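## Task

The stand's post is already pinned at the correct height; it has to stay locked at that height, and letting it come down quickly can count as failure even if a robot is holding it. Move the wooden block out of the tote and onto the stand's top plate. At the end the tote must sit on the work bench with no part hanging past its edge. One or both robots may be used. Finish by releasing everything and backing away. A robot that falls or is left leaning means failure, and anything that stays in place only because a robot holds it does not count.

## Robot and tools

Robots: r1 and r2 are identical Hello Robot Stretch 3 units. Each has a two-wheeled base with a passive omni wheel at the back (0.33 m long, 0.34 m wide), a lift on a vertical mast, and a single arm that telescopes out to the robot's RIGHT side. The base cannot move sideways, so to bring the gripper forward or back you drive the base. A spin in place pivots about a point midway between the drive wheels, 0.05 m behind the front edge; with the arm pulled in and the wrist folded, that spin covers a 0.28 m radius circle, and an unfolded level wrist reaches beyond it.

Frames: each robot reports in its own base frame, origin on the floor between the drive wheels, x forward, y left, z up. hand_pose is given in that frame, at the point where closed fingertips meet. Odometry is the base frame as it was at scene start; base_odometry counts wheel turns only, so slip looks like travel. Heading is positive leftward, -3.142 to 3.142. Because each robot uses its own frames, only images, lidar_m, wrist_depth_mm and head_depth_mm reveal where the robots are relative to each other.

execute_actions: argument "actions" is a list holding one action (or empty, which only returns state and images). The action is an object keyed by "r1" and/or "r2". Under each robot put "base", "joints", optional "contact_limits". Everything in the action starts at once. "base" holds exactly one of: {"translate_m": d}, a relative straight drive in metres from the base's last reported position, -1 to 1, forward positive; or {"rotate_rad": d}, a relative turn in place, -3.2 to 3.2, counter-clockwise (left) positive. "joints" holds absolute targets by name: lift_m 0 to 1.1 (arm height on mast); arm_m 0 to 0.52 (extension); wrist_yaw_rad -1.345 to 4.42 (0 along the arm, positive toward the robot's front, 3.0 folded over the base); wrist_pitch_rad -1.57 to 0.451 (0 level, negative tips fingers down); wrist_roll_rad -2.911 to 2.911 (0 fingers side by side); gripper_m -0.089 to 0.179 (larger is wider; real fingertip gap is 0.007 m smaller near closed, 0.025 m smaller wide open, zero below 0.007); head_pan_rad -3.953 to 1.73 (0 forward, positive left, -1.57 looks along the arm); head_tilt_rad -1.53 to 0.419 (negative looks down). "contact_limits" accepts only arm_m, a motor_effort percentage 1 to 100 at which the arm stops (contact_stop); low is gentle, too low stops immediately. "cameras" picks image sources: r1_/r2_ head_camera, nav_camera, wrist_camera, or "all"; omitted or null means all, [] none. Bad keys or out-of-range values reject the entire call. Omitted joints or robots may keep pushing toward earlier targets. Any action ends within 15 s.

wait: "seconds" 0 to 10; commands nothing, returns state and images. zoom_image: "camera" plus "region" [x0, y0, x1, y1] in pixels of that camera's most recent full image, top-left origin, up to 504x504. finished_scene: "scene" 1 or 2; ends that scene irreversibly and reports success. Replying with no tool call ends everything.

Results: base_status and joint_status give how each motion ended. "done" for the base means the wheels turned the commanded amount. "off_target" means it stopped short and may still be pushing. After contact_stop, time_out or torque_fault the target is dropped; arm and lift go slack after contact_stop until recommanded (a slack lift can sag under load or be pushed up by closing fingers on a surface). Base, wrist and head have no contact stop. on_its_own lists uncommanded joints; "held at" is the held target, not position. motor_effort is percent of max, positive toward higher values, bracket is the peak; readings carry offsets and noise. Positive wheel effort pushes forward. lidar_m: 12 distances in metres, 30 degree sectors starting straight ahead and going counter-clockwise (4th left, 7th behind, 10th right), plane 0.17 m high, range 0.15 to 12, "-" none; misses glass and thin legs, sees the other robot. wrist_depth_mm and head_depth_mm: 7x7 grids of median depth (45 to 1000 and 280 to 4000 mm). base_tilt in degrees, forward/right positive, with a fixed error of up to about 4. turned_by_wheels and turned_by_imu give rotation since the last result. Camera calibration lines give K and T_world_to_cam in OpenCV conventions relative to the carrying robot's base frame.

Speed: base is fast (0.30 m/s, 1.9 rad/s) only when stowed: lift_m under 0.30, arm_m under 0.03, wrist_yaw_rad over 2.54; otherwise 0.10 m/s and 0.63 rad/s.

Gripping: command gripper_m below the object's width; release by going at least 0.02 above where the fingers made contact. Status does not confirm a grip. Over-squeezing triggers a stall guard that weakens grip.

Avoid: folding/unfolding the wrist unless lift_m is 0.32 to 0.95, pitch -0.4, roll near 0 (then lift can drop to 0.25 folded). With yaw below -0.4 keep pitch at -0.5 or lower. Robot-to-robot pressing fails the run; after bases touch, any further drive presses hard. Travel differs slightly between robots, so jointly carried loads can tip them. Pushing with the gripper above about 0.45 m, driving while gripping something fixed, snagging furniture (especially reversing) can tip a robot; undo in small steps, pull the gripper free, lower lift to about 0.2. Wrist servos cut out for 10 s after sustained strain. Never let the post drop or descend quickly; avoid dropping the block, slamming, or knocking the tote off the bench. Loose objects may get nudged occasionally. Robots hold the last command while you think.

Each tool is called after "Emit:" by a JSON object that holds its "fn" and its "kwargs".

## Session

Emit:
{"fn": "execute_actions", "kwargs": {"actions": []}}

Scene clock: 0.00 s.
r1.base_odometry: x=+0.000 y=+0.000 heading=+0.000 (m, m, rad; r1's odometry frame)
r1.turned_by_wheels: +0.000 (rad since the last result)
r1.turned_by_imu: +0.000 (rad since the last result)
r1.base_tilt: forward=-0.2 right=+1.4 (deg)
r1.lidar_m: 1.47 3.41 3.51 1.51 1.60 0.97 1.92 5.35 1.66 1.16 1.10 1.13
r1.head_depth_mm: 1341 1330 1329 1316 1300 1298 1286 / 1509 1502 1492 1477 1465 1453 1437 / 1741 1713 1698 1688 1671 1656 1638 / 1925 2017 1985 1955 1948 1933 1899 / 2041 2429 2383 2362 2327 2297 2155 / 2056 2886 2958 2922 2902 2776 2229 / 2079 3231 3337 3415 3416 3224 2211
r1.base_status: not commanded
r1.joint_positions: lift_m=+0.537 arm_m=+0.001 wrist_yaw_rad=+2.974 wrist_pitch_rad=-0.525 wrist_roll_rad=-0.004 gripper_m=+0.037 head_pan_rad=+0.007 head_tilt_rad=+0.014
r1.joint_status: not commanded
r1.motor_effort: left_wheel=-1 right_wheel=-1 lift_m=+19 arm_m=+0 wrist_yaw_rad=+0 wrist_pitch_rad=+4 wrist_roll_rad=+1 gripper_m=+0 head_pan_rad=+0 head_tilt_rad=+2 (%)
r1.hand_pose: x=+0.0138 y=+0.0609 z=+0.5266 quat_wxyz=(+0.240, +0.694, +0.126, +0.667) (m; r1's base frame)
r1.wrist_depth_mm: - - - - - - - / - - - - - - - / - - - - - - - / 950 973 - 980 - - - / 818 833 - 834 870 853 857 / 710 712 - 727 705 720 750 / 635 641 - 650 641 647 651
r2.base_odometry: x=+0.000 y=+0.000 heading=+0.000 (m, m, rad; r2's odometry frame)
r2.turned_by_wheels: +0.000 (rad since the last result)
r2.turned_by_imu: +0.000 (rad since the last result)
r2.base_tilt: forward=-0.3 right=+0.9 (deg)
r2.lidar_m: 3.97 1.22 1.35 3.19 2.01 1.01 0.83 0.82 0.91 1.42 3.54 3.91
r2.head_depth_mm: 2215 3479 - - - 3215 2209 / 2203 3439 - - - 3186 2216 / 2192 3455 - - - 3210 2233 / 2198 3428 - - - 3205 2221 / 2193 3413 3886 3912 3942 3210 2233 / 2179 3388 3781 3810 3857 3228 2224 / 2185 3399 3660 3699 3766 3221 2234
r2.base_status: not commanded
r2.joint_positions: lift_m=+0.444 arm_m=+0.001 wrist_yaw_rad=+3.121 wrist_pitch_rad=-0.619 wrist_roll_rad=+0.011 gripper_m=+0.037 head_pan_rad=+0.010 head_tilt_rad=+0.010
r2.joint_status: not commanded
r2.motor_effort: left_wheel=+0 right_wheel=-1 lift_m=+31 arm_m=-1 wrist_yaw_rad=+0 wrist_pitch_rad=+6 wrist_roll_rad=+0 gripper_m=+1 head_pan_rad=+1 head_tilt_rad=+2 (%)
r2.hand_pose: x=-0.0172 y=+0.0487 z=+0.4142 quat_wxyz=(+0.224, +0.679, +0.207, +0.668) (m; r2's base frame)
r2.wrist_depth_mm: - - - - - - - / - - - - - - - / 937 953 - 976 - - - / 784 802 795 828 822 840 833 / 684 686 694 714 708 719 715 / 617 598 - 631 619 616 622 / 528 551 - - 536 552 556
pictures: r1_head_camera (sideways: a quarter turn clockwise sets it upright), r1_nav_camera (sideways: a quarter turn counterclockwise sets it upright), r1_wrist_camera, r2_head_camera (sideways: a quarter turn clockwise sets it upright), r2_nav_camera (sideways: a quarter turn counterclockwise sets it upright), r2_wrist_camera
Images, in order (width x height): r1_head_camera 896x504, r1_nav_camera 672x504, r1_wrist_camera 644x364, r2_head_camera 896x504, r2_nav_camera 672x504, r2_wrist_camera 644x364.

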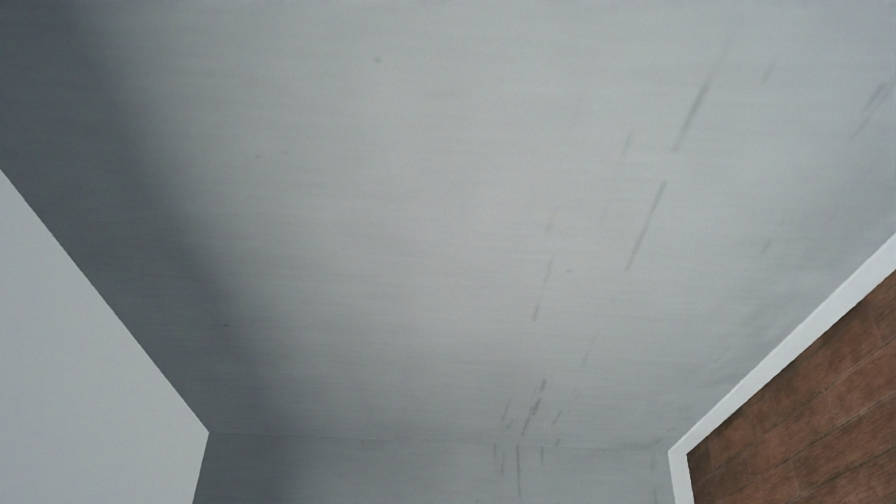

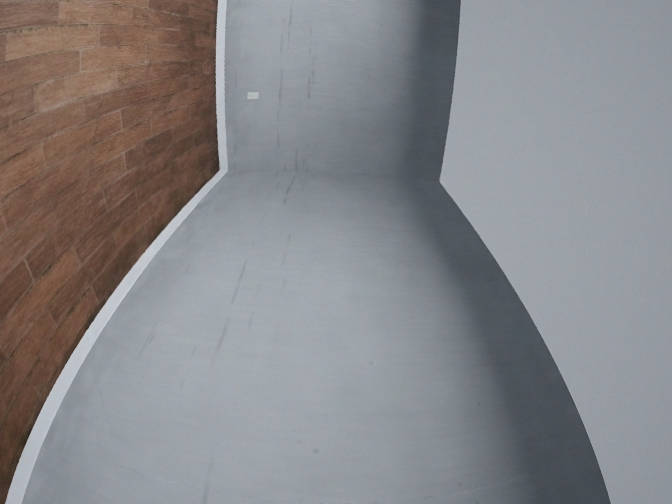

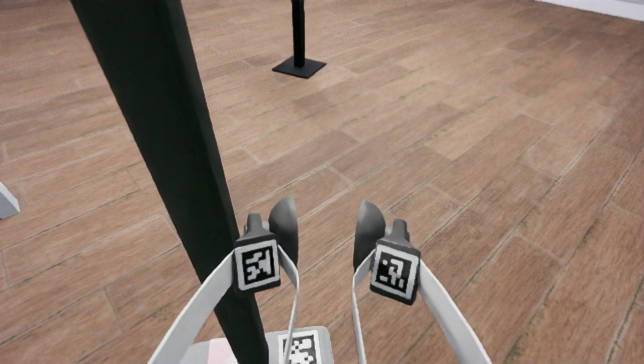

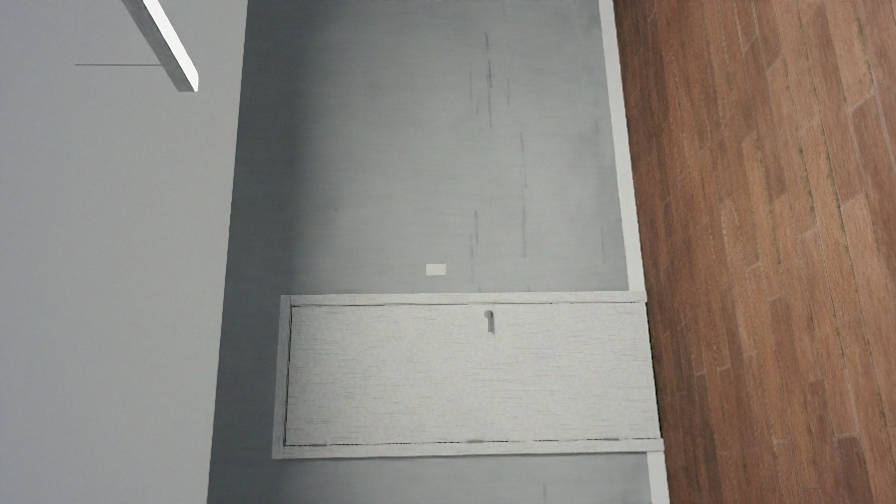

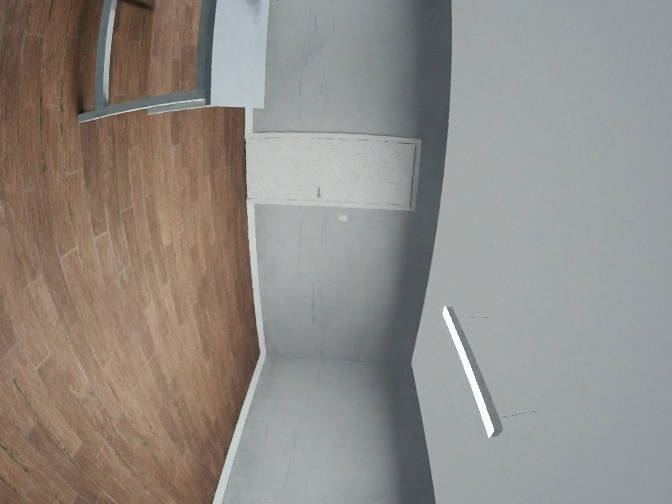

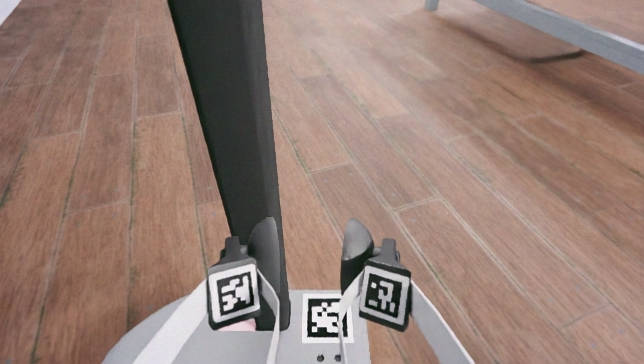

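Emit:
{"fn": "execute_actions", "kwargs": {"actions": [{"r1":{"base":{"rotate_rad":2.2},"joints":{"head_tilt_rad":-0.45}},"r2":{"joints":{"head_pan_rad":0.9,"head_tilt_rad":-0.4}}}], "cameras": ["r1_head_camera","r1_nav_camera","r2_head_camera","r2_nav_camera"]}}

Scene clock: 8.63 s.
r1.base_odometry: x=+0.000 y=+0.000 heading=+2.200 (m, m, rad; r1's odometry frame)
r1.turned_by_wheels: +2.200 (rad since the last result)
r1.turned_by_imu: +2.169 (rad since the last result)
r1.base_tilt: forward=-0.2 right=+1.5 (deg)
r1.lidar_m: 0.97 1.66 1.92 3.70 1.50 1.13 1.10 1.16 1.63 3.41 3.58 1.50
r1.head_depth_mm: 3151 3401 3698 3015 2164 1684 1376 / 3174 3390 3778 2977 2139 1674 1367 / 3200 3487 3768 2939 2118 1660 1367 / 3197 3523 3734 2908 2100 1643 1353 / 3255 3505 3773 2477 1939 1633 1343 / 3232 3534 3728 1170 1210 1536 1340 / 3260 3523 3762 1153 1919 1623 1336
r1.base_status: done
r1.joint_positions: lift_m=+0.537 arm_m=+0.001 wrist_yaw_rad=+2.974 wrist_pitch_rad=-0.525 wrist_roll_rad=-0.004 gripper_m=+0.037 head_pan_rad=+0.007 head_tilt_rad=-0.444
r1.joint_status: all done
r1.motor_effort: left_wheel=-1(6) right_wheel=+1(4) lift_m=+20(20) arm_m=-1(1) wrist_yaw_rad=+0(0) wrist_pitch_rad=+5(4) wrist_roll_rad=+0(0) gripper_m=-1(0) head_pan_rad=+0(1) head_tilt_rad=-3(30) (%)
r1.hand_pose: x=+0.0138 y=+0.0609 z=+0.5266 quat_wxyz=(+0.240, +0.694, +0.126, +0.667) (m; r1's base frame)
r1.wrist_depth_mm: - - - - - - - / - - - - - - - / - - - - - - - / 938 961 962 988 - - - / 832 833 - 840 847 850 846 / 698 717 - 722 702 736 754 / 637 631 - 659 638 651 648
r2.base_odometry: x=+0.000 y=+0.000 heading=+0.000 (m, m, rad; r2's odometry frame)
r2.turned_by_wheels: +0.000 (rad since the last result)
r2.turned_by_imu: +0.001 (rad since the last result)
r2.base_tilt: forward=-0.3 right=+1.0 (deg)
r2.lidar_m: 3.96 1.22 1.35 3.21 2.00 1.01 0.83 0.82 0.90 1.42 3.55 3.89
r2.head_depth_mm: 3422 3654 3760 1376 2152 1594 1388 / 3615 3817 1983 1472 2151 1606 1386 / 3782 - 1735 2552 2165 1646 1393 / - - 1722 2588 2164 1715 1401 / - - 2042 2675 2102 1710 1400 / - - 2069 2895 2063 1710 1410 / - - - 2782 2116 1715 1417
r2.base_status: not commanded
r2.joint_positions: lift_m=+0.444 arm_m=+0.001 wrist_yaw_rad=+3.121 wrist_pitch_rad=-0.619 wrist_roll_rad=+0.011 gripper_m=+0.037 head_pan_rad=+0.893 head_tilt_rad=-0.394
r2.joint_status: all done
r2.motor_effort: left_wheel=+0(0) right_wheel=-1(1) lift_m=+31(31) arm_m=-1(1) wrist_yaw_rad=+0(0) wrist_pitch_rad=+6(6) wrist_roll_rad=+0(0) gripper_m=+1(1) head_pan_rad=+4(53) head_tilt_rad=-2(26) (%)
r2.hand_pose: x=-0.0172 y=+0.0487 z=+0.4142 quat_wxyz=(+0.224, +0.679, +0.207, +0.668) (m; r2's base frame)
r2.wrist_depth_mm: - - - - - - - / - - - - - - - / 963 951 - 977 976 - - / 797 798 785 803 827 834 848 / 678 677 691 716 698 710 710 / 598 599 - 625 632 622 626 / 533 548 - - 536 556 557
pictures: r1_head_camera (sideways: a quarter turn clockwise sets it upright), r1_nav_camera (sideways: a quarter turn counterclockwise sets it upright), r2_head_camera (sideways: a quarter turn clockwise sets it upright), r2_nav_camera (sideways: a quarter turn counterclockwise sets it upright)
camera_calibration (this result's frames):
r1_head_camera: T_world_to_cam=[[-0.448805, -0.0628293, -0.891418, 1.18895], [-0.0536829, 0.997619, -0.0432868, 0.0653875], [0.892016, 0.0284266, -0.45111, 0.539915], [0, 0, 0, 1]] pos_world=[0.0555032, -0.00587895, 1.30624]
r1_nav_camera: T_world_to_cam=[[0.402931, 0.0407218, 0.914324, -1.15276], [0.042779, -0.998756, 0.02563, 0.0283277], [0.91423, 0.0287868, -0.404172, 0.476047], [0, 0, 0, 1]] pos_world=[0.028055, 0.0615311, 1.24568]
r2_head_camera: T_world_to_cam=[[-0.271195, -0.312857, -0.91026, 1.20714], [-0.804886, 0.592323, 0.0362193, -0.0366834], [0.527837, 0.742478, -0.412449, 0.491398], [0, 0, 0, 1]] pos_world=[0.0384656, 0.0345366, 1.30281]
r2_nav_camera: T_world_to_cam=[[0.199845, 0.334488, 0.920967, -1.16001], [0.761708, -0.644267, 0.0687064, -0.0365856], [0.61633, 0.687777, -0.383536, 0.456332], [0, 0, 0, 1]] pos_world=[-0.0215625, 0.0505825, 1.24586]
Images, in order (width x height): r1_head_camera 896x504, r1_nav_camera 672x504, r2_head_camera 896x504, r2_nav_camera 672x504.

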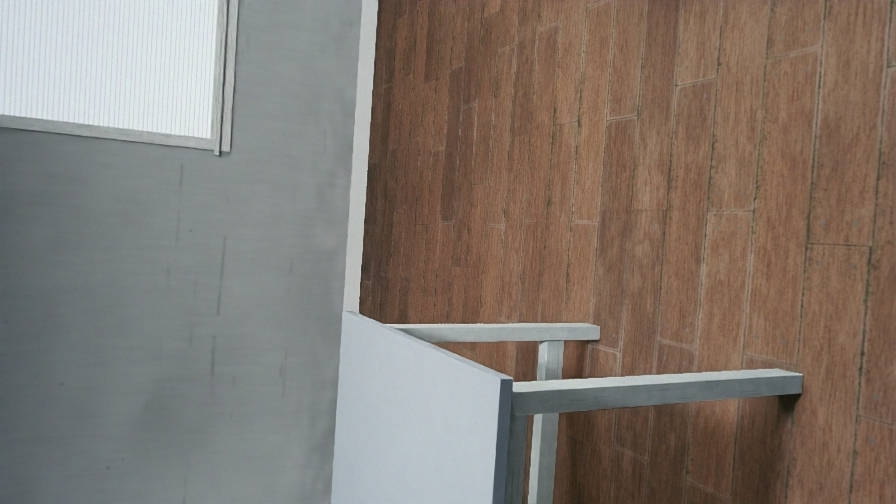

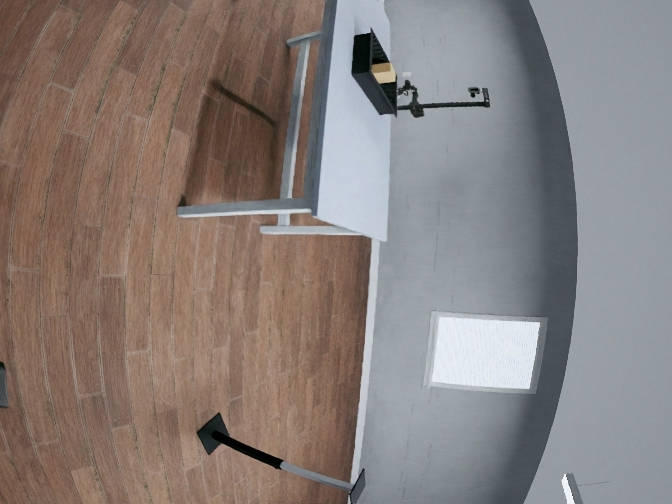

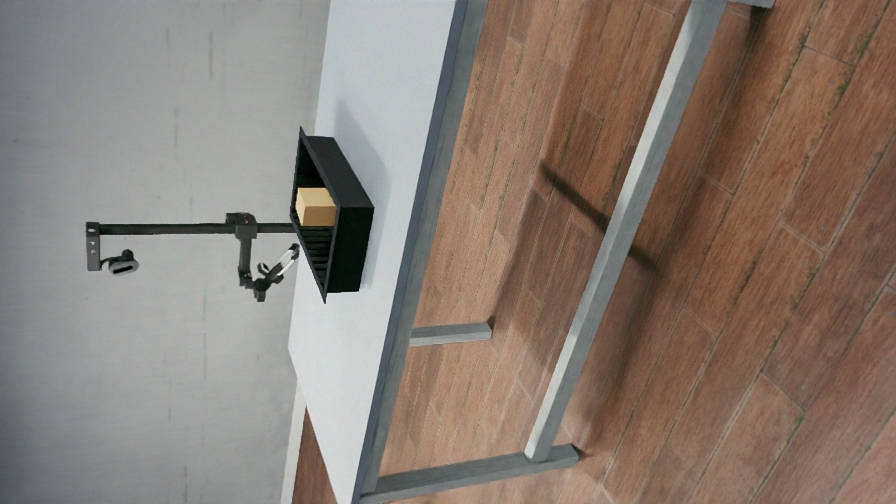

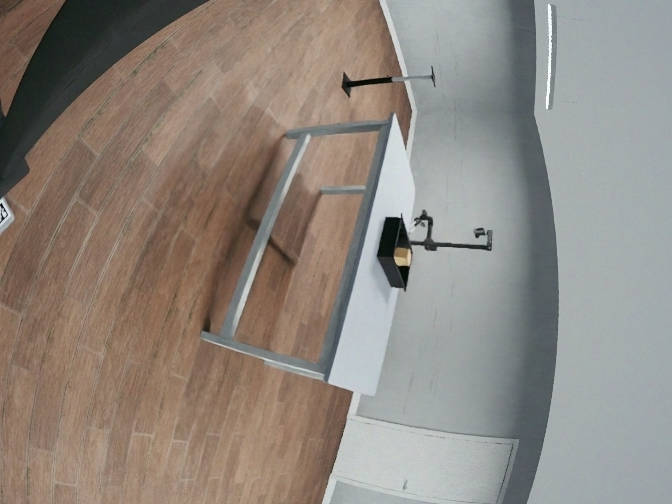

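Emit:
{"fn": "execute_actions", "kwargs": {"actions": [{"r1":{"base":{"rotate_rad":0.96},"joints":{"lift_m":0.28,"wrist_pitch_rad":-0.4,"head_pan_rad":-0.9,"head_tilt_rad":-0.6}}}], "cameras": []}}

Emit:
{"fn": "execute_actions", "kwargs": {"actions": [{"r1":{"base":{"translate_m":1.0}}}], "cameras": []}}

Emit:
{"fn": "execute_actions", "kwargs": {"actions": [{"r1":{"base":{"translate_m":0.17},"joints":{"lift_m":0.93}}}], "cameras": ["r1_head_camera","r1_nav_camera"]}}

Scene clock: 32.83 s.
r1.base_odometry: x=+0.000 y=+0.000 heading=-3.123 (m, m, rad; r1's odometry frame)
r1.turned_by_wheels: +0.960 (rad since the last result)
r1.turned_by_imu: +0.946 (rad since the last result)
r1.base_tilt: forward=-0.2 right=+1.4 (deg)
r1.lidar_m: 1.92 5.25 1.65 1.16 1.10 1.13 1.49 3.40 3.49 1.50 1.60 0.97
r1.head_depth_mm: 3122 3468 3216 2327 1809 1482 1257 / 3185 3545 3208 2290 1798 1476 1254 / 3176 3578 3122 2279 1789 1476 1248 / 3239 3591 3114 2266 1779 1461 1246 / 3296 3630 1324 1969 1665 1457 1238 / 3309 3579 1237 1988 1756 1447 1234 / 3357 3615 1218 1998 1745 1439 1227
r1.base_status: done
r1.joint_positions: lift_m=+0.280 arm_m=+0.001 wrist_yaw_rad=+2.974 wrist_pitch_rad=-0.419 wrist_roll_rad=-0.004 gripper_m=+0.037 head_pan_rad=-0.893 head_tilt_rad=-0.592
r1.joint_status: all done
r1.motor_effort: left_wheel=-2(7) right_wheel=+1(4) lift_m=+17(19) arm_m=-1(1) wrist_yaw_rad=+0(0) wrist_pitch_rad=+7(6) wrist_roll_rad=+0(1) gripper_m=+0(1) head_pan_rad=-3(35) head_tilt_rad=-4(18) (%)
r1.hand_pose: x=+0.0162 y=+0.0753 z=+0.2926 quat_wxyz=(+0.205, +0.700, +0.089, +0.678) (m; r1's base frame)
r1.wrist_depth_mm: 830 - - - - - - / 873 - - - - - - / 853 - 892 912 919 933 919 / 664 699 699 692 698 726 723 / 565 558 - 577 595 577 584 / 487 493 - 489 476 495 488 / - - - - 422 429 433
r2.base_odometry: x=+0.000 y=+0.000 heading=+0.000 (m, m, rad; r2's odometry frame)
r2.turned_by_wheels: +0.000 (rad since the last result)
r2.turned_by_imu: +0.001 (rad since the last result)
r2.base_tilt: forward=-0.2 right=+1.0 (deg)
r2.lidar_m: 3.98 1.23 1.35 3.22 2.00 1.01 0.83 0.82 0.91 1.42 3.53 3.90
r2.head_depth_mm: 3416 3659 3749 1370 2145 1590 1389 / 3608 3869 1980 1462 2158 1610 1389 / 3818 - 1734 2565 2171 1653 1396 / - - 1728 2595 2159 1710 1399 / - - 2051 2677 2100 1709 1401 / - - 2071 2899 2060 1719 1409 / - - - 2753 2127 1720 1408
r2.base_status: not commanded
r2.joint_positions: lift_m=+0.444 arm_m=+0.001 wrist_yaw_rad=+3.121 wrist_pitch_rad=-0.619 wrist_roll_rad=+0.011 gripper_m=+0.037 head_pan_rad=+0.893 head_tilt_rad=-0.394
r2.joint_status: not commanded
r2.motor_effort: left_wheel=+0(0) right_wheel=-1(1) lift_m=+31(31) arm_m=-1(1) wrist_yaw_rad=-1(0) wrist_pitch_rad=+6(6) wrist_roll_rad=+0(0) gripper_m=+1(1) head_pan_rad=+4(4) head_tilt_rad=-2(2) (%)
r2.hand_pose: x=-0.0172 y=+0.0487 z=+0.4142 quat_wxyz=(+0.224, +0.679, +0.207, +0.668) (m; r2's base frame)
r2.wrist_depth_mm: - - - - - - - / - - - - - - - / 948 943 - 995 994 - - / 776 809 790 808 823 845 837 / 684 683 684 717 695 712 724 / 602 606 - 620 627 613 633 / 533 546 - - 529 553 555
pictures: none
No camera images: the call's "cameras" was empty. Leave "cameras" out to get every camera's image.

Scene clock: 37.77 s.
r1.base_odometry: x=-1.000 y=-0.018 heading=-3.123 (m, m, rad; r1's odometry frame)
r1.turned_by_wheels: +0.000 (rad since the last result)
r1.turned_by_imu: +0.000 (rad since the last result)
r1.base_tilt: forward=-0.1 right=+1.5 (deg)
r1.lidar_m: 0.92 4.51 2.42 1.73 1.65 1.69 2.23 4.24 0.68 1.10 1.04 1.07
r1.head_depth_mm: 2662 2952 3110 941 738 608 1234 / 2680 3005 3181 933 734 604 1226 / 2707 3023 3157 892 726 600 1250 / 2758 3057 3103 916 684 611 1242 / 2788 3092 3049 834 694 609 1239 / 2792 3046 2538 844 697 621 1229 / 2820 3039 1222 898 710 620 1225
r1.base_status: done
r1.joint_positions: lift_m=+0.280 arm_m=+0.001 wrist_yaw_rad=+2.974 wrist_pitch_rad=-0.418 wrist_roll_rad=-0.004 gripper_m=+0.037 head_pan_rad=-0.893 head_tilt_rad=-0.593
r1.joint_status: not commanded
r1.motor_effort: left_wheel=-2(5) right_wheel=+0(5) lift_m=+17(16) arm_m=-1(1) wrist_yaw_rad=+1(0) wrist_pitch_rad=+6(6) wrist_roll_rad=+0(0) gripper_m=-1(0) head_pan_rad=-3(3) head_tilt_rad=-4(4) (%)
r1.hand_pose: x=+0.0163 y=+0.0754 z=+0.2928 quat_wxyz=(+0.204, +0.700, +0.089, +0.678) (m; r1's base frame)
r1.wrist_depth_mm: - - - - - - - / - - - - - - - / 870 - 894 922 926 932 961 / 679 706 693 694 704 719 738 / 566 560 - 587 577 574 592 / 478 490 - 487 478 494 493 / - - - - 429 421 424
r2.base_odometry: x=+0.000 y=+0.000 heading=+0.000 (m, m, rad; r2's odometry frame)
r2.turned_by_wheels: +0.000 (rad since the last result)
r2.turned_by_imu: +0.000 (rad since the last result)
r2.base_tilt: forward=-0.2 right=+1.0 (deg)
r2.lidar_m: 3.96 1.22 1.34 3.20 2.01 1.02 0.82 0.82 0.90 1.42 3.53 3.90
r2.head_depth_mm: 3428 3644 3747 1373 2155 1584 1397 / 3541 3795 1973 1469 2149 1612 1398 / 3773 - 1732 2544 2171 1654 1395 / - - 1730 2591 2177 1703 1398 / - - 2054 2681 2096 1705 1404 / - - 2079 2879 2059 1706 1411 / - - - 2761 2112 1722 1406
r2.base_status: not commanded
r2.joint_positions: lift_m=+0.444 arm_m=+0.001 wrist_yaw_rad=+3.121 wrist_pitch_rad=-0.619 wrist_roll_rad=+0.011 gripper_m=+0.037 head_pan_rad=+0.893 head_tilt_rad=-0.394
r2.joint_status: not commanded
r2.motor_effort: left_wheel=-1(0) right_wheel=-1(1) lift_m=+31(31) arm_m=-1(0) wrist_yaw_rad=+0(0) wrist_pitch_rad=+6(6) wrist_roll_rad=+0(0) gripper_m=+1(1) head_pan_rad=+4(5) head_tilt_rad=-4(2) (%)
r2.hand_pose: x=-0.0172 y=+0.0487 z=+0.4142 quat_wxyz=(+0.224, +0.679, +0.207, +0.668) (m; r2's base frame)
r2.wrist_depth_mm: - - - - - - - / - - - - - - - / 943 944 - 970 975 - - / 784 807 789 825 809 842 840 / 676 692 701 703 714 705 713 / 600 597 - 623 633 621 626 / 532 546 - - 530 552 558
pictures: none
No camera images: the call's "cameras" was empty. Leave "cameras" out to get every camera's image.

Scene clock: 44.50 s.
r1.base_odometry: x=-1.170 y=-0.021 heading=-3.123 (m, m, rad; r1's odometry frame)
r1.turned_by_wheels: +0.000 (rad since the last result)
r1.turned_by_imu: +0.001 (rad since the last result)
r1.base_tilt: forward=-0.1 right=+1.5 (deg)
r1.lidar_m: 0.75 4.36 2.54 1.82 1.74 1.77 2.35 4.38 0.76 1.00 0.95 0.98
r1.head_depth_mm: 2580 2848 3032 940 718 622 - / 2604 2878 3098 863 707 604 536 / 2640 2908 3084 860 724 601 521 / 2665 2965 3088 850 721 598 519 / 2686 2990 3061 877 642 594 529 / 2693 2891 2500 907 715 591 527 / 2758 2969 3017 897 711 586 536
r1.base_status: done
r1.joint_positions: lift_m=+0.930 arm_m=+0.001 wrist_yaw_rad=+2.974 wrist_pitch_rad=-0.418 wrist_roll_rad=-0.004 gripper_m=+0.037 head_pan_rad=-0.893 head_tilt_rad=-0.593
r1.joint_status: all done
r1.motor_effort: left_wheel=-1(9) right_wheel=+1(6) lift_m=+23(23) arm_m=-1(1) wrist_yaw_rad=+0(0) wrist_pitch_rad=+6(6) wrist_roll_rad=+0(1) gripper_m=-1(0) head_pan_rad=-3(4) head_tilt_rad=-4(3) (%)
r1.hand_pose: x=+0.0163 y=+0.0755 z=+0.9425 quat_wxyz=(+0.204, +0.700, +0.089, +0.678) (m; r1's base frame)
r1.wrist_depth_mm: - - - - - - - / - - - - - - - / - - - - - - - / - - - - - - - / - - - - - - - / - - - - - - - / - - - - - - -
r2.base_odometry: x=+0.000 y=+0.000 heading=+0.000 (m, m, rad; r2's odometry frame)
r2.turned_by_wheels: +0.000 (rad since the last result)
r2.turned_by_imu: +0.001 (rad since the last result)
r2.base_tilt: forward=-0.2 right=+1.0 (deg)
r2.lidar_m: 3.96 1.22 1.34 3.22 2.00 1.01 0.83 0.82 0.90 1.42 3.55 3.89
r2.head_depth_mm: 3436 3651 3731 1372 2143 1590 1385 / 3561 2256 1980 1465 2165 1604 1394 / 3773 - 1741 2461 2161 1644 1393 / - - 1723 2579 2165 1696 1402 / - - 2058 2669 2109 1701 1403 / - - 2075 2888 2063 1717 1411 / - - - 2747 2111 1715 1410
r2.base_status: not commanded
r2.joint_positions: lift_m=+0.444 arm_m=+0.001 wrist_yaw_rad=+3.121 wrist_pitch_rad=-0.619 wrist_roll_rad=+0.011 gripper_m=+0.037 head_pan_rad=+0.893 head_tilt_rad=-0.394
r2.joint_status: not commanded
r2.motor_effort: left_wheel=+0(0) right_wheel=-1(1) lift_m=+31(31) arm_m=-1(1) wrist_yaw_rad=+0(0) wrist_pitch_rad=+6(6) wrist_roll_rad=+0(0) gripper_m=+1(1) head_pan_rad=+4(4) head_tilt_rad=-2(2) (%)
r2.hand_pose: x=-0.0172 y=+0.0487 z=+0.4142 quat_wxyz=(+0.224, +0.679, +0.207, +0.668) (m; r2's base frame)
r2.wrist_depth_mm: - - - - - - - / - - - - - - - / 943 965 - 982 994 998 - / 790 801 796 820 831 828 845 / 676 687 694 704 712 726 712 / 604 605 - 625 626 620 622 / 533 543 - - 525 552 555
pictures: r1_head_camera (sideways: a quarter turn clockwise sets it upright), r1_nav_camera (sideways: a quarter turn counterclockwise sets it upright)
camera_calibration (this result's frames):
r1_head_camera: T_world_to_cam=[[-0.407935, 0.411587, -0.814975, 1.08901], [0.744393, 0.666778, -0.0358624, 0.0508459], [0.528647, -0.621292, -0.578385, 0.70773], [0, 0, 0, 1]] pos_world=[0.0322579, -0.0424197, 1.29868]
r1_nav_camera: T_world_to_cam=[[0.36455, -0.392437, 0.844451, -1.06139], [-0.753627, -0.656997, 0.0200183, 0.0404961], [0.546946, -0.643699, -0.535259, 0.648858], [0, 0, 0, 1]] pos_world=[0.062558, 0.0277462, 1.24279]
Images, in order (width x height): r1_head_camera 896x504, r1_nav_camera 672x504.

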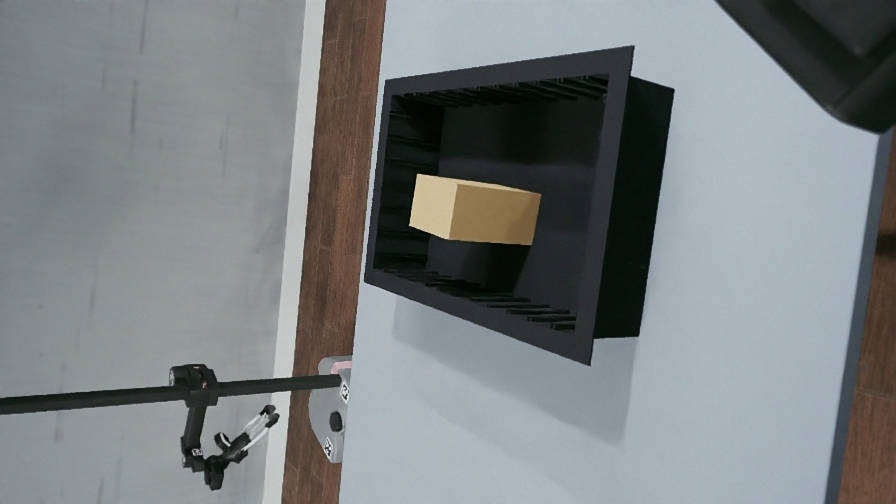

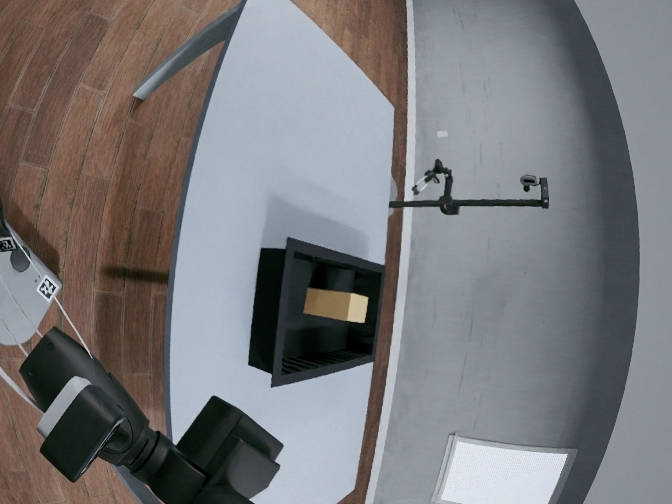

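Emit:
{"fn": "execute_actions", "kwargs": {"actions": [{"r1":{"base":{"rotate_rad":0.665},"joints":{"wrist_yaw_rad":0,"gripper_m":0.14,"head_pan_rad":-1.57,"arm_m":0.1}}}], "cameras": []}}

Emit:
{"fn": "execute_actions", "kwargs": {"actions": [{"r1":{"joints":{"lift_m":1.05,"wrist_pitch_rad":-0.9,"arm_m":0.27}}}], "cameras": ["r1_head_camera","r1_wrist_camera"]}}

Scene clock: 55.50 s.
r1.base_odometry: x=-1.170 y=-0.021 heading=-2.459 (m, m, rad; r1's odometry frame)
r1.turned_by_wheels: +0.665 (rad since the last result)
r1.turned_by_imu: +0.655 (rad since the last result)
r1.base_tilt: forward=-0.1 right=+1.4 (deg)
r1.lidar_m: 4.40 2.24 1.76 1.73 1.85 2.71 1.98 0.76 0.97 0.95 1.02 0.75
r1.head_depth_mm: 2602 2878 3060 1045 - 577 515 / 2614 2897 3065 - - 568 514 / 2664 2932 3122 923 - 571 522 / 2658 2955 3123 913 - 576 520 / 2683 3003 3049 879 642 595 529 / 2677 2937 2523 902 718 591 537 / 2769 2982 3009 899 711 589 536
r1.base_status: done
r1.joint_positions: lift_m=+0.930 arm_m=+0.100 wrist_yaw_rad=+0.002 wrist_pitch_rad=-0.418 wrist_roll_rad=-0.004 gripper_m=+0.140 head_pan_rad=-1.563 head_tilt_rad=-0.593
r1.joint_status: all done
r1.motor_effort: left_wheel=-2(5) right_wheel=+2(4) lift_m=+22(22) arm_m=+1(3) wrist_yaw_rad=-2(0) wrist_pitch_rad=+6(6) wrist_roll_rad=+0(0) gripper_m=+0(91) head_pan_rad=-3(29) head_tilt_rad=-3(4) (%)
r1.hand_pose: x=-0.0210 y=-0.4691 z=+0.9425 quat_wxyz=(+0.693, +0.148, -0.690, -0.146) (m; r1's base frame)
r1.wrist_depth_mm: - - - - - - - / - - - - - - - / 620 637 655 527 528 677 698 / 491 501 480 348 493 502 524 / 405 422 329 388 419 426 428 / 346 330 302 353 355 - 362 / 298 293 215 303 305 241 313
r2.base_odometry: x=+0.000 y=+0.000 heading=+0.000 (m, m, rad; r2's odometry frame)
r2.turned_by_wheels: +0.000 (rad since the last result)
r2.turned_by_imu: +0.000 (rad since the last result)
r2.base_tilt: forward=-0.2 right=+0.9 (deg)
r2.lidar_m: 3.97 1.23 1.35 3.19 2.00 1.01 0.83 0.82 0.91 1.41 3.54 3.91
r2.head_depth_mm: 3430 3681 3770 1369 2148 1584 1391 / 3577 3749 1861 1470 2139 1604 1389 / 3800 - 1738 2435 2165 1649 1395 / - - 1729 2588 2171 1699 1403 / - - 2058 2675 2119 1711 1405 / - - 2062 2876 2048 1722 1408 / - - - 2745 2128 1721 1411
r2.base_status: not commanded
r2.joint_positions: lift_m=+0.444 arm_m=+0.001 wrist_yaw_rad=+3.121 wrist_pitch_rad=-0.619 wrist_roll_rad=+0.011 gripper_m=+0.037 head_pan_rad=+0.893 head_tilt_rad=-0.394
r2.joint_status: not commanded
r2.motor_effort: left_wheel=+0(0) right_wheel=-1(1) lift_m=+31(31) arm_m=+0(0) wrist_yaw_rad=+1(1) wrist_pitch_rad=+6(6) wrist_roll_rad=+0(0) gripper_m=+1(1) head_pan_rad=+4(4) head_tilt_rad=-3(2) (%)
r2.hand_pose: x=-0.0172 y=+0.0487 z=+0.4142 quat_wxyz=(+0.224, +0.679, +0.207, +0.668) (m; r2's base frame)
r2.wrist_depth_mm: - - - - - - - / - - - - - - - / 950 973 - 991 996 - - / 781 805 793 824 823 839 847 / 684 698 690 700 705 708 710 / 595 603 - 627 632 612 630 / 529 544 - - 542 550 553
pictures: none
No camera images: the call's "cameras" was empty. Leave "cameras" out to get every camera's image.

Scene clock: 58.00 s.
r1.base_odometry: x=-1.170 y=-0.021 heading=-2.459 (m, m, rad; r1's odometry frame)
r1.turned_by_wheels: +0.000 (rad since the last result)
r1.turned_by_imu: +0.000 (rad since the last result)
r1.base_tilt: forward=-0.2 right=+1.5 (deg)
r1.lidar_m: 4.37 2.25 1.76 1.73 1.85 2.71 1.98 0.76 0.97 0.95 1.02 0.75
r1.head_depth_mm: 2487 2841 3050 941 716 605 515 / - - 3070 860 684 604 513 / 2585 - 3064 841 726 600 522 / 2650 2930 3135 862 721 598 521 / 2696 2991 3072 823 646 594 529 / 2668 2936 2526 905 714 592 536 / 2721 2977 3001 897 712 589 535
r1.base_status: not commanded
r1.joint_positions: lift_m=+1.050 arm_m=+0.270 wrist_yaw_rad=+0.001 wrist_pitch_rad=-0.907 wrist_roll_rad=-0.004 gripper_m=+0.140 head_pan_rad=-1.563 head_tilt_rad=-0.593
r1.joint_status: all done
r1.motor_effort: left_wheel=-1(1) right_wheel=+1(1) lift_m=+22(20) arm_m=+1(0) wrist_yaw_rad=+0(1) wrist_pitch_rad=+3(5) wrist_roll_rad=+0(0) gripper_m=+0(0) head_pan_rad=-3(3) head_tilt_rad=-3(4) (%)
r1.hand_pose: x=-0.0215 y=-0.5537 z=+0.9719 quat_wxyz=(+0.637, +0.311, -0.634, -0.309) (m; r1's base frame)
r1.wrist_depth_mm: 540 536 540 550 545 545 - / 491 486 492 455 440 472 498 / 449 446 443 434 445 443 461 / 412 416 402 298 408 366 415 / 387 390 354 377 384 378 392 / 358 356 337 362 362 - 362 / 335 332 324 335 336 288 343
r2.base_odometry: x=+0.000 y=+0.000 heading=+0.000 (m, m, rad; r2's odometry frame)
r2.turned_by_wheels: +0.000 (rad since the last result)
r2.turned_by_imu: +0.000 (rad since the last result)
r2.base_tilt: forward=-0.3 right=+0.9 (deg)
r2.lidar_m: 3.99 1.22 1.35 3.20 2.00 1.01 0.83 0.82 0.90 1.42 3.54 3.89
r2.head_depth_mm: 3425 3633 3738 1369 2145 1594 1391 / 3526 3779 1987 1470 2152 1610 1395 / 3779 - 1740 2421 2159 1650 1392 / - - 1709 2582 2178 1695 1394 / - - 2047 2670 2106 1704 1407 / - - 2061 2882 2060 1711 1407 / - - - 2741 2113 1722 1412
r2.base_status: not commanded
r2.joint_positions: lift_m=+0.444 arm_m=+0.001 wrist_yaw_rad=+3.121 wrist_pitch_rad=-0.619 wrist_roll_rad=+0.011 gripper_m=+0.037 head_pan_rad=+0.893 head_tilt_rad=-0.394
r2.joint_status: not commanded
r2.motor_effort: left_wheel=+0(0) right_wheel=-1(1) lift_m=+31(31) arm_m=-1(1) wrist_yaw_rad=+0(0) wrist_pitch_rad=+6(6) wrist_roll_rad=+0(0) gripper_m=+0(0) head_pan_rad=+4(4) head_tilt_rad=-2(2) (%)
r2.hand_pose: x=-0.0172 y=+0.0487 z=+0.4142 quat_wxyz=(+0.224, +0.679, +0.207, +0.668) (m; r2's base frame)
r2.wrist_depth_mm: - - - - - - - / - - - - - - - / 939 971 - 986 - - 997 / 795 812 798 821 840 827 833 / 679 684 683 710 706 716 720 / 606 591 - 634 625 622 631 / 527 552 - - 529 551 556
pictures: r1_head_camera (sideways: a quarter turn clockwise sets it upright), r1_wrist_camera
camera_calibration (this result's frames):
r1_head_camera: T_world_to_cam=[[-0.0642341, 0.575925, -0.814975, 1.08692], [0.997523, 0.060508, -0.0358624, 0.0493017], [0.0286585, -0.81526, -0.578385, 0.71078], [0, 0, 0, 1]] pos_world=[0.000267596, -0.0494939, 1.29868]
r1_wrist_camera: T_world_to_cam=[[-0.998187, -0.0576958, 0.0171269, -0.0706004], [-0.059329, 0.895517, -0.441054, 0.95358], [0.0101095, -0.44127, -0.897317, 0.798744], [0, 0, 0, 1]] pos_world=[-0.0219723, -0.505559, 1.13852]
Images, in order (width x height): r1_head_camera 896x504, r1_wrist_camera 644x364.

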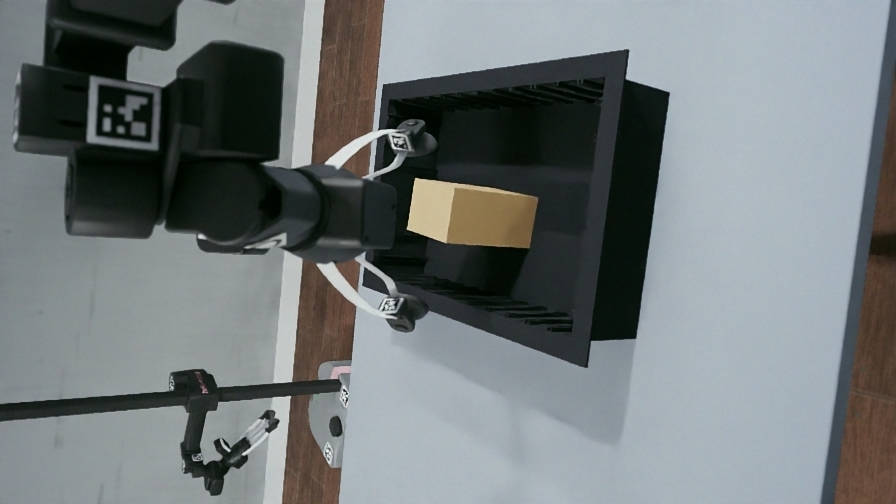

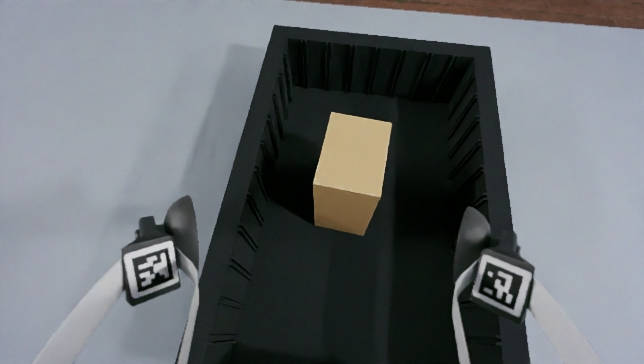

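Emit:
{"fn": "execute_actions", "kwargs": {"actions": [{"r1":{"joints":{"lift_m":0.98,"wrist_pitch_rad":-0.75,"wrist_yaw_rad":-0.12,"arm_m":0.35}}}], "cameras": ["r1_wrist_camera"]}}

Emit:
{"fn": "execute_actions", "kwargs": {"actions": [{"r1":{"joints":{"lift_m":0.905,"gripper_m":0.12}}}], "cameras": ["r1_head_camera","r1_wrist_camera","r2_head_camera"]}}

Scene clock: 68.80 s.
r1.base_odometry: x=-1.170 y=-0.021 heading=-2.459 (m, m, rad; r1's odometry frame)
r1.turned_by_wheels: +0.000 (rad since the last result)
r1.turned_by_imu: +0.001 (rad since the last result)
r1.base_tilt: forward=-0.2 right=+1.5 (deg)
r1.lidar_m: 4.38 2.23 1.76 1.73 1.85 2.71 1.98 0.76 0.97 0.95 1.02 0.75
r1.head_depth_mm: 2608 2764 - 939 716 607 516 / 2620 2816 2862 862 686 604 513 / 2622 - - 857 726 601 522 / 2660 2904 3143 860 721 598 521 / 2722 2998 3074 846 646 595 528 / 2666 2927 2520 905 715 592 537 / 2763 2990 3002 898 710 588 536
r1.base_status: not commanded
r1.joint_positions: lift_m=+0.980 arm_m=+0.350 wrist_yaw_rad=-0.119 wrist_pitch_rad=-0.764 wrist_roll_rad=-0.004 gripper_m=+0.140 head_pan_rad=-1.563 head_tilt_rad=-0.593
r1.joint_status: all done
r1.motor_effort: left_wheel=-2(1) right_wheel=+1(1) lift_m=+17(20) arm_m=+1(0) wrist_yaw_rad=-1(2) wrist_pitch_rad=+5(5) wrist_roll_rad=+0(1) gripper_m=+0(0) head_pan_rad=-3(3) head_tilt_rad=-3(3) (%)
r1.hand_pose: x=-0.0415 y=-0.6618 z=+0.9242 quat_wxyz=(+0.641, +0.225, -0.669, -0.302) (m; r1's base frame)
r1.wrist_depth_mm: - - - - - - - / 488 481 488 493 487 498 499 / 422 427 356 355 351 434 431 / 379 375 346 381 375 314 384 / 341 346 321 212 336 266 347 / 308 298 299 192 315 - 318 / 289 277 282 191 285 244 293
r2.base_odometry: x=+0.000 y=+0.000 heading=+0.000 (m, m, rad; r2's odometry frame)
r2.turned_by_wheels: +0.000 (rad since the last result)
r2.turned_by_imu: +0.000 (rad since the last result)
r2.base_tilt: forward=-0.2 right=+1.0 (deg)
r2.lidar_m: 3.98 1.22 1.35 3.20 2.01 1.02 0.83 0.82 0.90 1.42 3.53 3.90
r2.head_depth_mm: 3433 3693 3740 1369 2146 1584 1392 / 3577 3772 1977 1468 2154 1611 1394 / 3783 1811 1711 2431 2164 1649 1395 / - - 1721 2600 2173 1708 1394 / - - 2046 2648 2104 1705 1403 / - - 2068 2902 2064 1714 1398 / - - - 2756 2118 1723 1402
r2.base_status: not commanded
r2.joint_positions: lift_m=+0.444 arm_m=+0.001 wrist_yaw_rad=+3.121 wrist_pitch_rad=-0.619 wrist_roll_rad=+0.011 gripper_m=+0.037 head_pan_rad=+0.893 head_tilt_rad=-0.394
r2.joint_status: not commanded
r2.motor_effort: left_wheel=+0(0) right_wheel=-1(1) lift_m=+31(31) arm_m=-1(1) wrist_yaw_rad=+1(0) wrist_pitch_rad=+6(6) wrist_roll_rad=+0(1) gripper_m=+1(1) head_pan_rad=+4(4) head_tilt_rad=-3(2) (%)
r2.hand_pose: x=-0.0172 y=+0.0487 z=+0.4142 quat_wxyz=(+0.224, +0.679, +0.207, +0.668) (m; r2's base frame)
r2.wrist_depth_mm: - - - - - - - / - - - - - - - / 954 941 - 982 993 997 999 / 806 794 790 837 827 842 844 / 679 683 692 713 709 713 723 / 597 611 - 621 627 624 628 / 532 545 - - 536 548 557
pictures: r1_wrist_camera
camera_calibration (this result's frames):
r1_wrist_camera: T_world_to_cam=[[-0.997619, 0.0642368, 0.0250819, -0.0225894], [0.0389447, 0.824975, -0.563826, 1.09909], [-0.0569103, -0.561507, -0.825513, 0.559705], [0, 0, 0, 1]] pos_world=[-0.0334862, -0.59099, 1.0823]
Images, in order (width x height): r1_wrist_camera 644x364.

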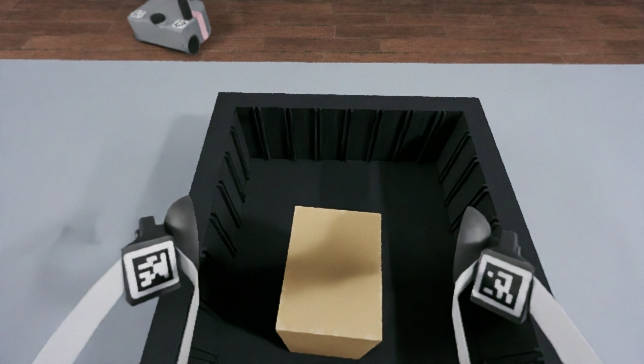

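Scene clock: 70.30 s.
r1.base_odometry: x=-1.170 y=-0.021 heading=-2.459 (m, m, rad; r1's odometry frame)
r1.turned_by_wheels: +0.000 (rad since the last result)
r1.turned_by_imu: +0.000 (rad since the last result)
r1.base_tilt: forward=-0.2 right=+1.5 (deg)
r1.lidar_m: 4.39 2.25 1.77 1.73 1.84 2.72 1.98 0.76 0.96 0.95 1.02 0.75
r1.head_depth_mm: 2601 2873 3080 - - 591 515 / 2618 2890 - 881 686 604 513 / 2626 2924 - 827 724 600 521 / 2678 2946 3102 849 721 598 520 / 2688 3008 3074 847 647 595 528 / 2714 2913 2523 905 714 592 537 / 2749 2991 2973 897 710 589 535
r1.base_status: not commanded
r1.joint_positions: lift_m=+0.905 arm_m=+0.350 wrist_yaw_rad=-0.119 wrist_pitch_rad=-0.764 wrist_roll_rad=-0.004 gripper_m=+0.120 head_pan_rad=-1.563 head_tilt_rad=-0.593
r1.joint_status: all done
r1.motor_effort: left_wheel=-2(1) right_wheel=+1(0) lift_m=+16(17) arm_m=+1(1) wrist_yaw_rad=+0(1) wrist_pitch_rad=+5(5) wrist_roll_rad=+0(0) gripper_m=-1(80) head_pan_rad=-3(3) head_tilt_rad=-3(3) (%)
r1.hand_pose: x=-0.0415 y=-0.6619 z=+0.8492 quat_wxyz=(+0.641, +0.225, -0.669, -0.302) (m; r1's base frame)
r1.wrist_depth_mm: 425 424 273 432 435 446 441 / 370 366 278 295 295 267 379 / 324 315 309 327 326 249 328 / 290 192 279 144 277 249 197 / 261 169 257 130 136 227 176 / 237 156 232 121 121 214 164 / 213 166 217 190 215 219 160
r2.base_odometry: x=+0.000 y=+0.000 heading=+0.000 (m, m, rad; r2's odometry frame)
r2.turned_by_wheels: +0.000 (rad since the last result)
r2.turned_by_imu: +0.000 (rad since the last result)
r2.base_tilt: forward=-0.3 right=+1.0 (deg)
r2.lidar_m: 3.98 1.22 1.35 3.21 2.01 1.01 0.82 0.82 0.90 1.42 3.54 3.91
r2.head_depth_mm: 3435 3667 3775 1370 2143 1588 1388 / 3576 3777 1982 1465 2154 1605 1393 / 3766 3905 1717 2439 2170 1638 1397 / - - 1727 2580 2168 1697 1400 / - - 2060 2689 2109 1711 1401 / - - 2074 2883 2056 1717 1411 / - - - 2757 2121 1721 1411
r2.base_status: not commanded
r2.joint_positions: lift_m=+0.444 arm_m=+0.001 wrist_yaw_rad=+3.121 wrist_pitch_rad=-0.619 wrist_roll_rad=+0.011 gripper_m=+0.037 head_pan_rad=+0.893 head_tilt_rad=-0.394
r2.joint_status: not commanded
r2.motor_effort: left_wheel=+0(0) right_wheel=-1(1) lift_m=+31(31) arm_m=-1(1) wrist_yaw_rad=+1(0) wrist_pitch_rad=+6(6) wrist_roll_rad=+0(0) gripper_m=+0(0) head_pan_rad=+3(3) head_tilt_rad=-2(1) (%)
r2.hand_pose: x=-0.0172 y=+0.0487 z=+0.4142 quat_wxyz=(+0.224, +0.679, +0.207, +0.668) (m; r2's base frame)
r2.wrist_depth_mm: - - - - - - - / - - - - - - - / 933 939 - - 980 999 - / 784 798 785 806 822 828 848 / 683 684 694 716 692 704 719 / 599 605 - 625 623 634 626 / 536 545 - - 532 548 551
pictures: r1_head_camera (sideways: a quarter turn clockwise sets it upright), r1_wrist_camera, r2_head_camera (sideways: a quarter turn clockwise sets it upright)
camera_calibration (this result's frames):
r1_head_camera: T_world_to_cam=[[-0.064234, 0.575925, -0.814975, 1.08692], [0.997523, 0.0605078, -0.0358624, 0.0493017], [0.0286583, -0.81526, -0.578385, 0.71078], [0, 0, 0, 1]] pos_world=[0.000267585, -0.0494939, 1.29868]
r1_wrist_camera: T_world_to_cam=[[-0.997619, 0.0642407, 0.0250907, -0.0207152], [0.0389338, 0.824885, -0.563959, 1.05689], [-0.056926, -0.561639, -0.825422, 0.497624], [0, 0, 0, 1]] pos_world=[-0.0334869, -0.590999, 1.00731]
r2_head_camera: T_world_to_cam=[[-0.271193, -0.312865, -0.910258, 1.20713], [-0.804896, 0.592309, 0.0362195, -0.0366837], [0.527822, 0.742486, -0.412454, 0.491405], [0, 0, 0, 1]] pos_world=[0.038465, 0.0345372, 1.30281]
Images, in order (width x height): r1_head_camera 896x504, r1_wrist_camera 644x364, r2_head_camera 896x504.

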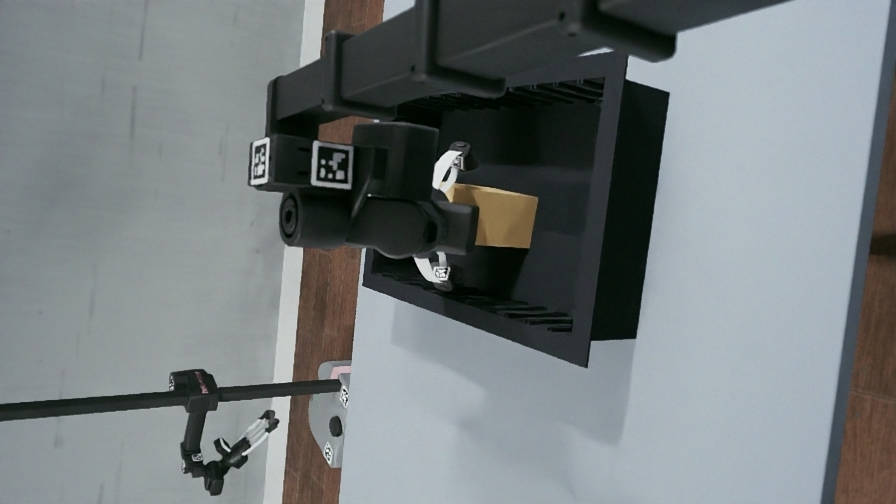

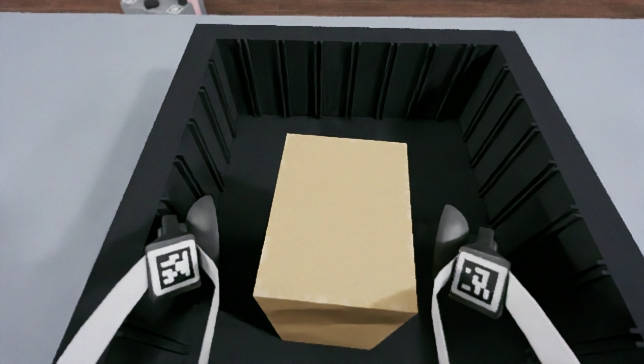

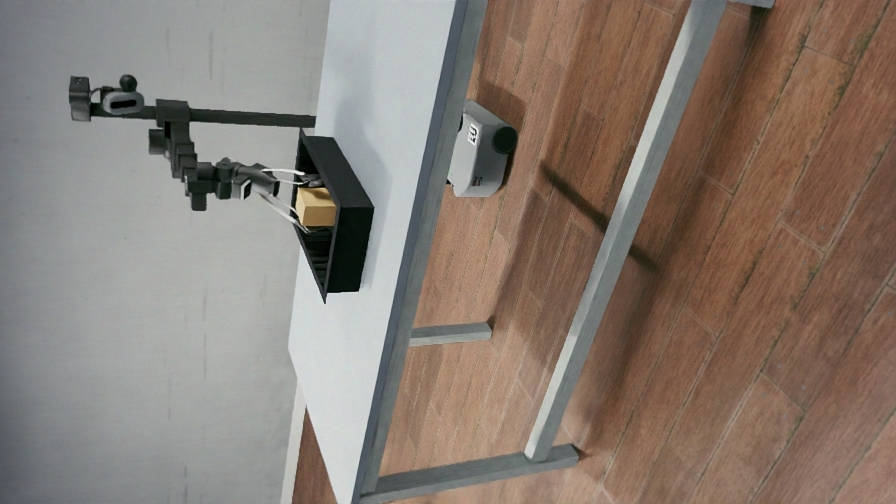

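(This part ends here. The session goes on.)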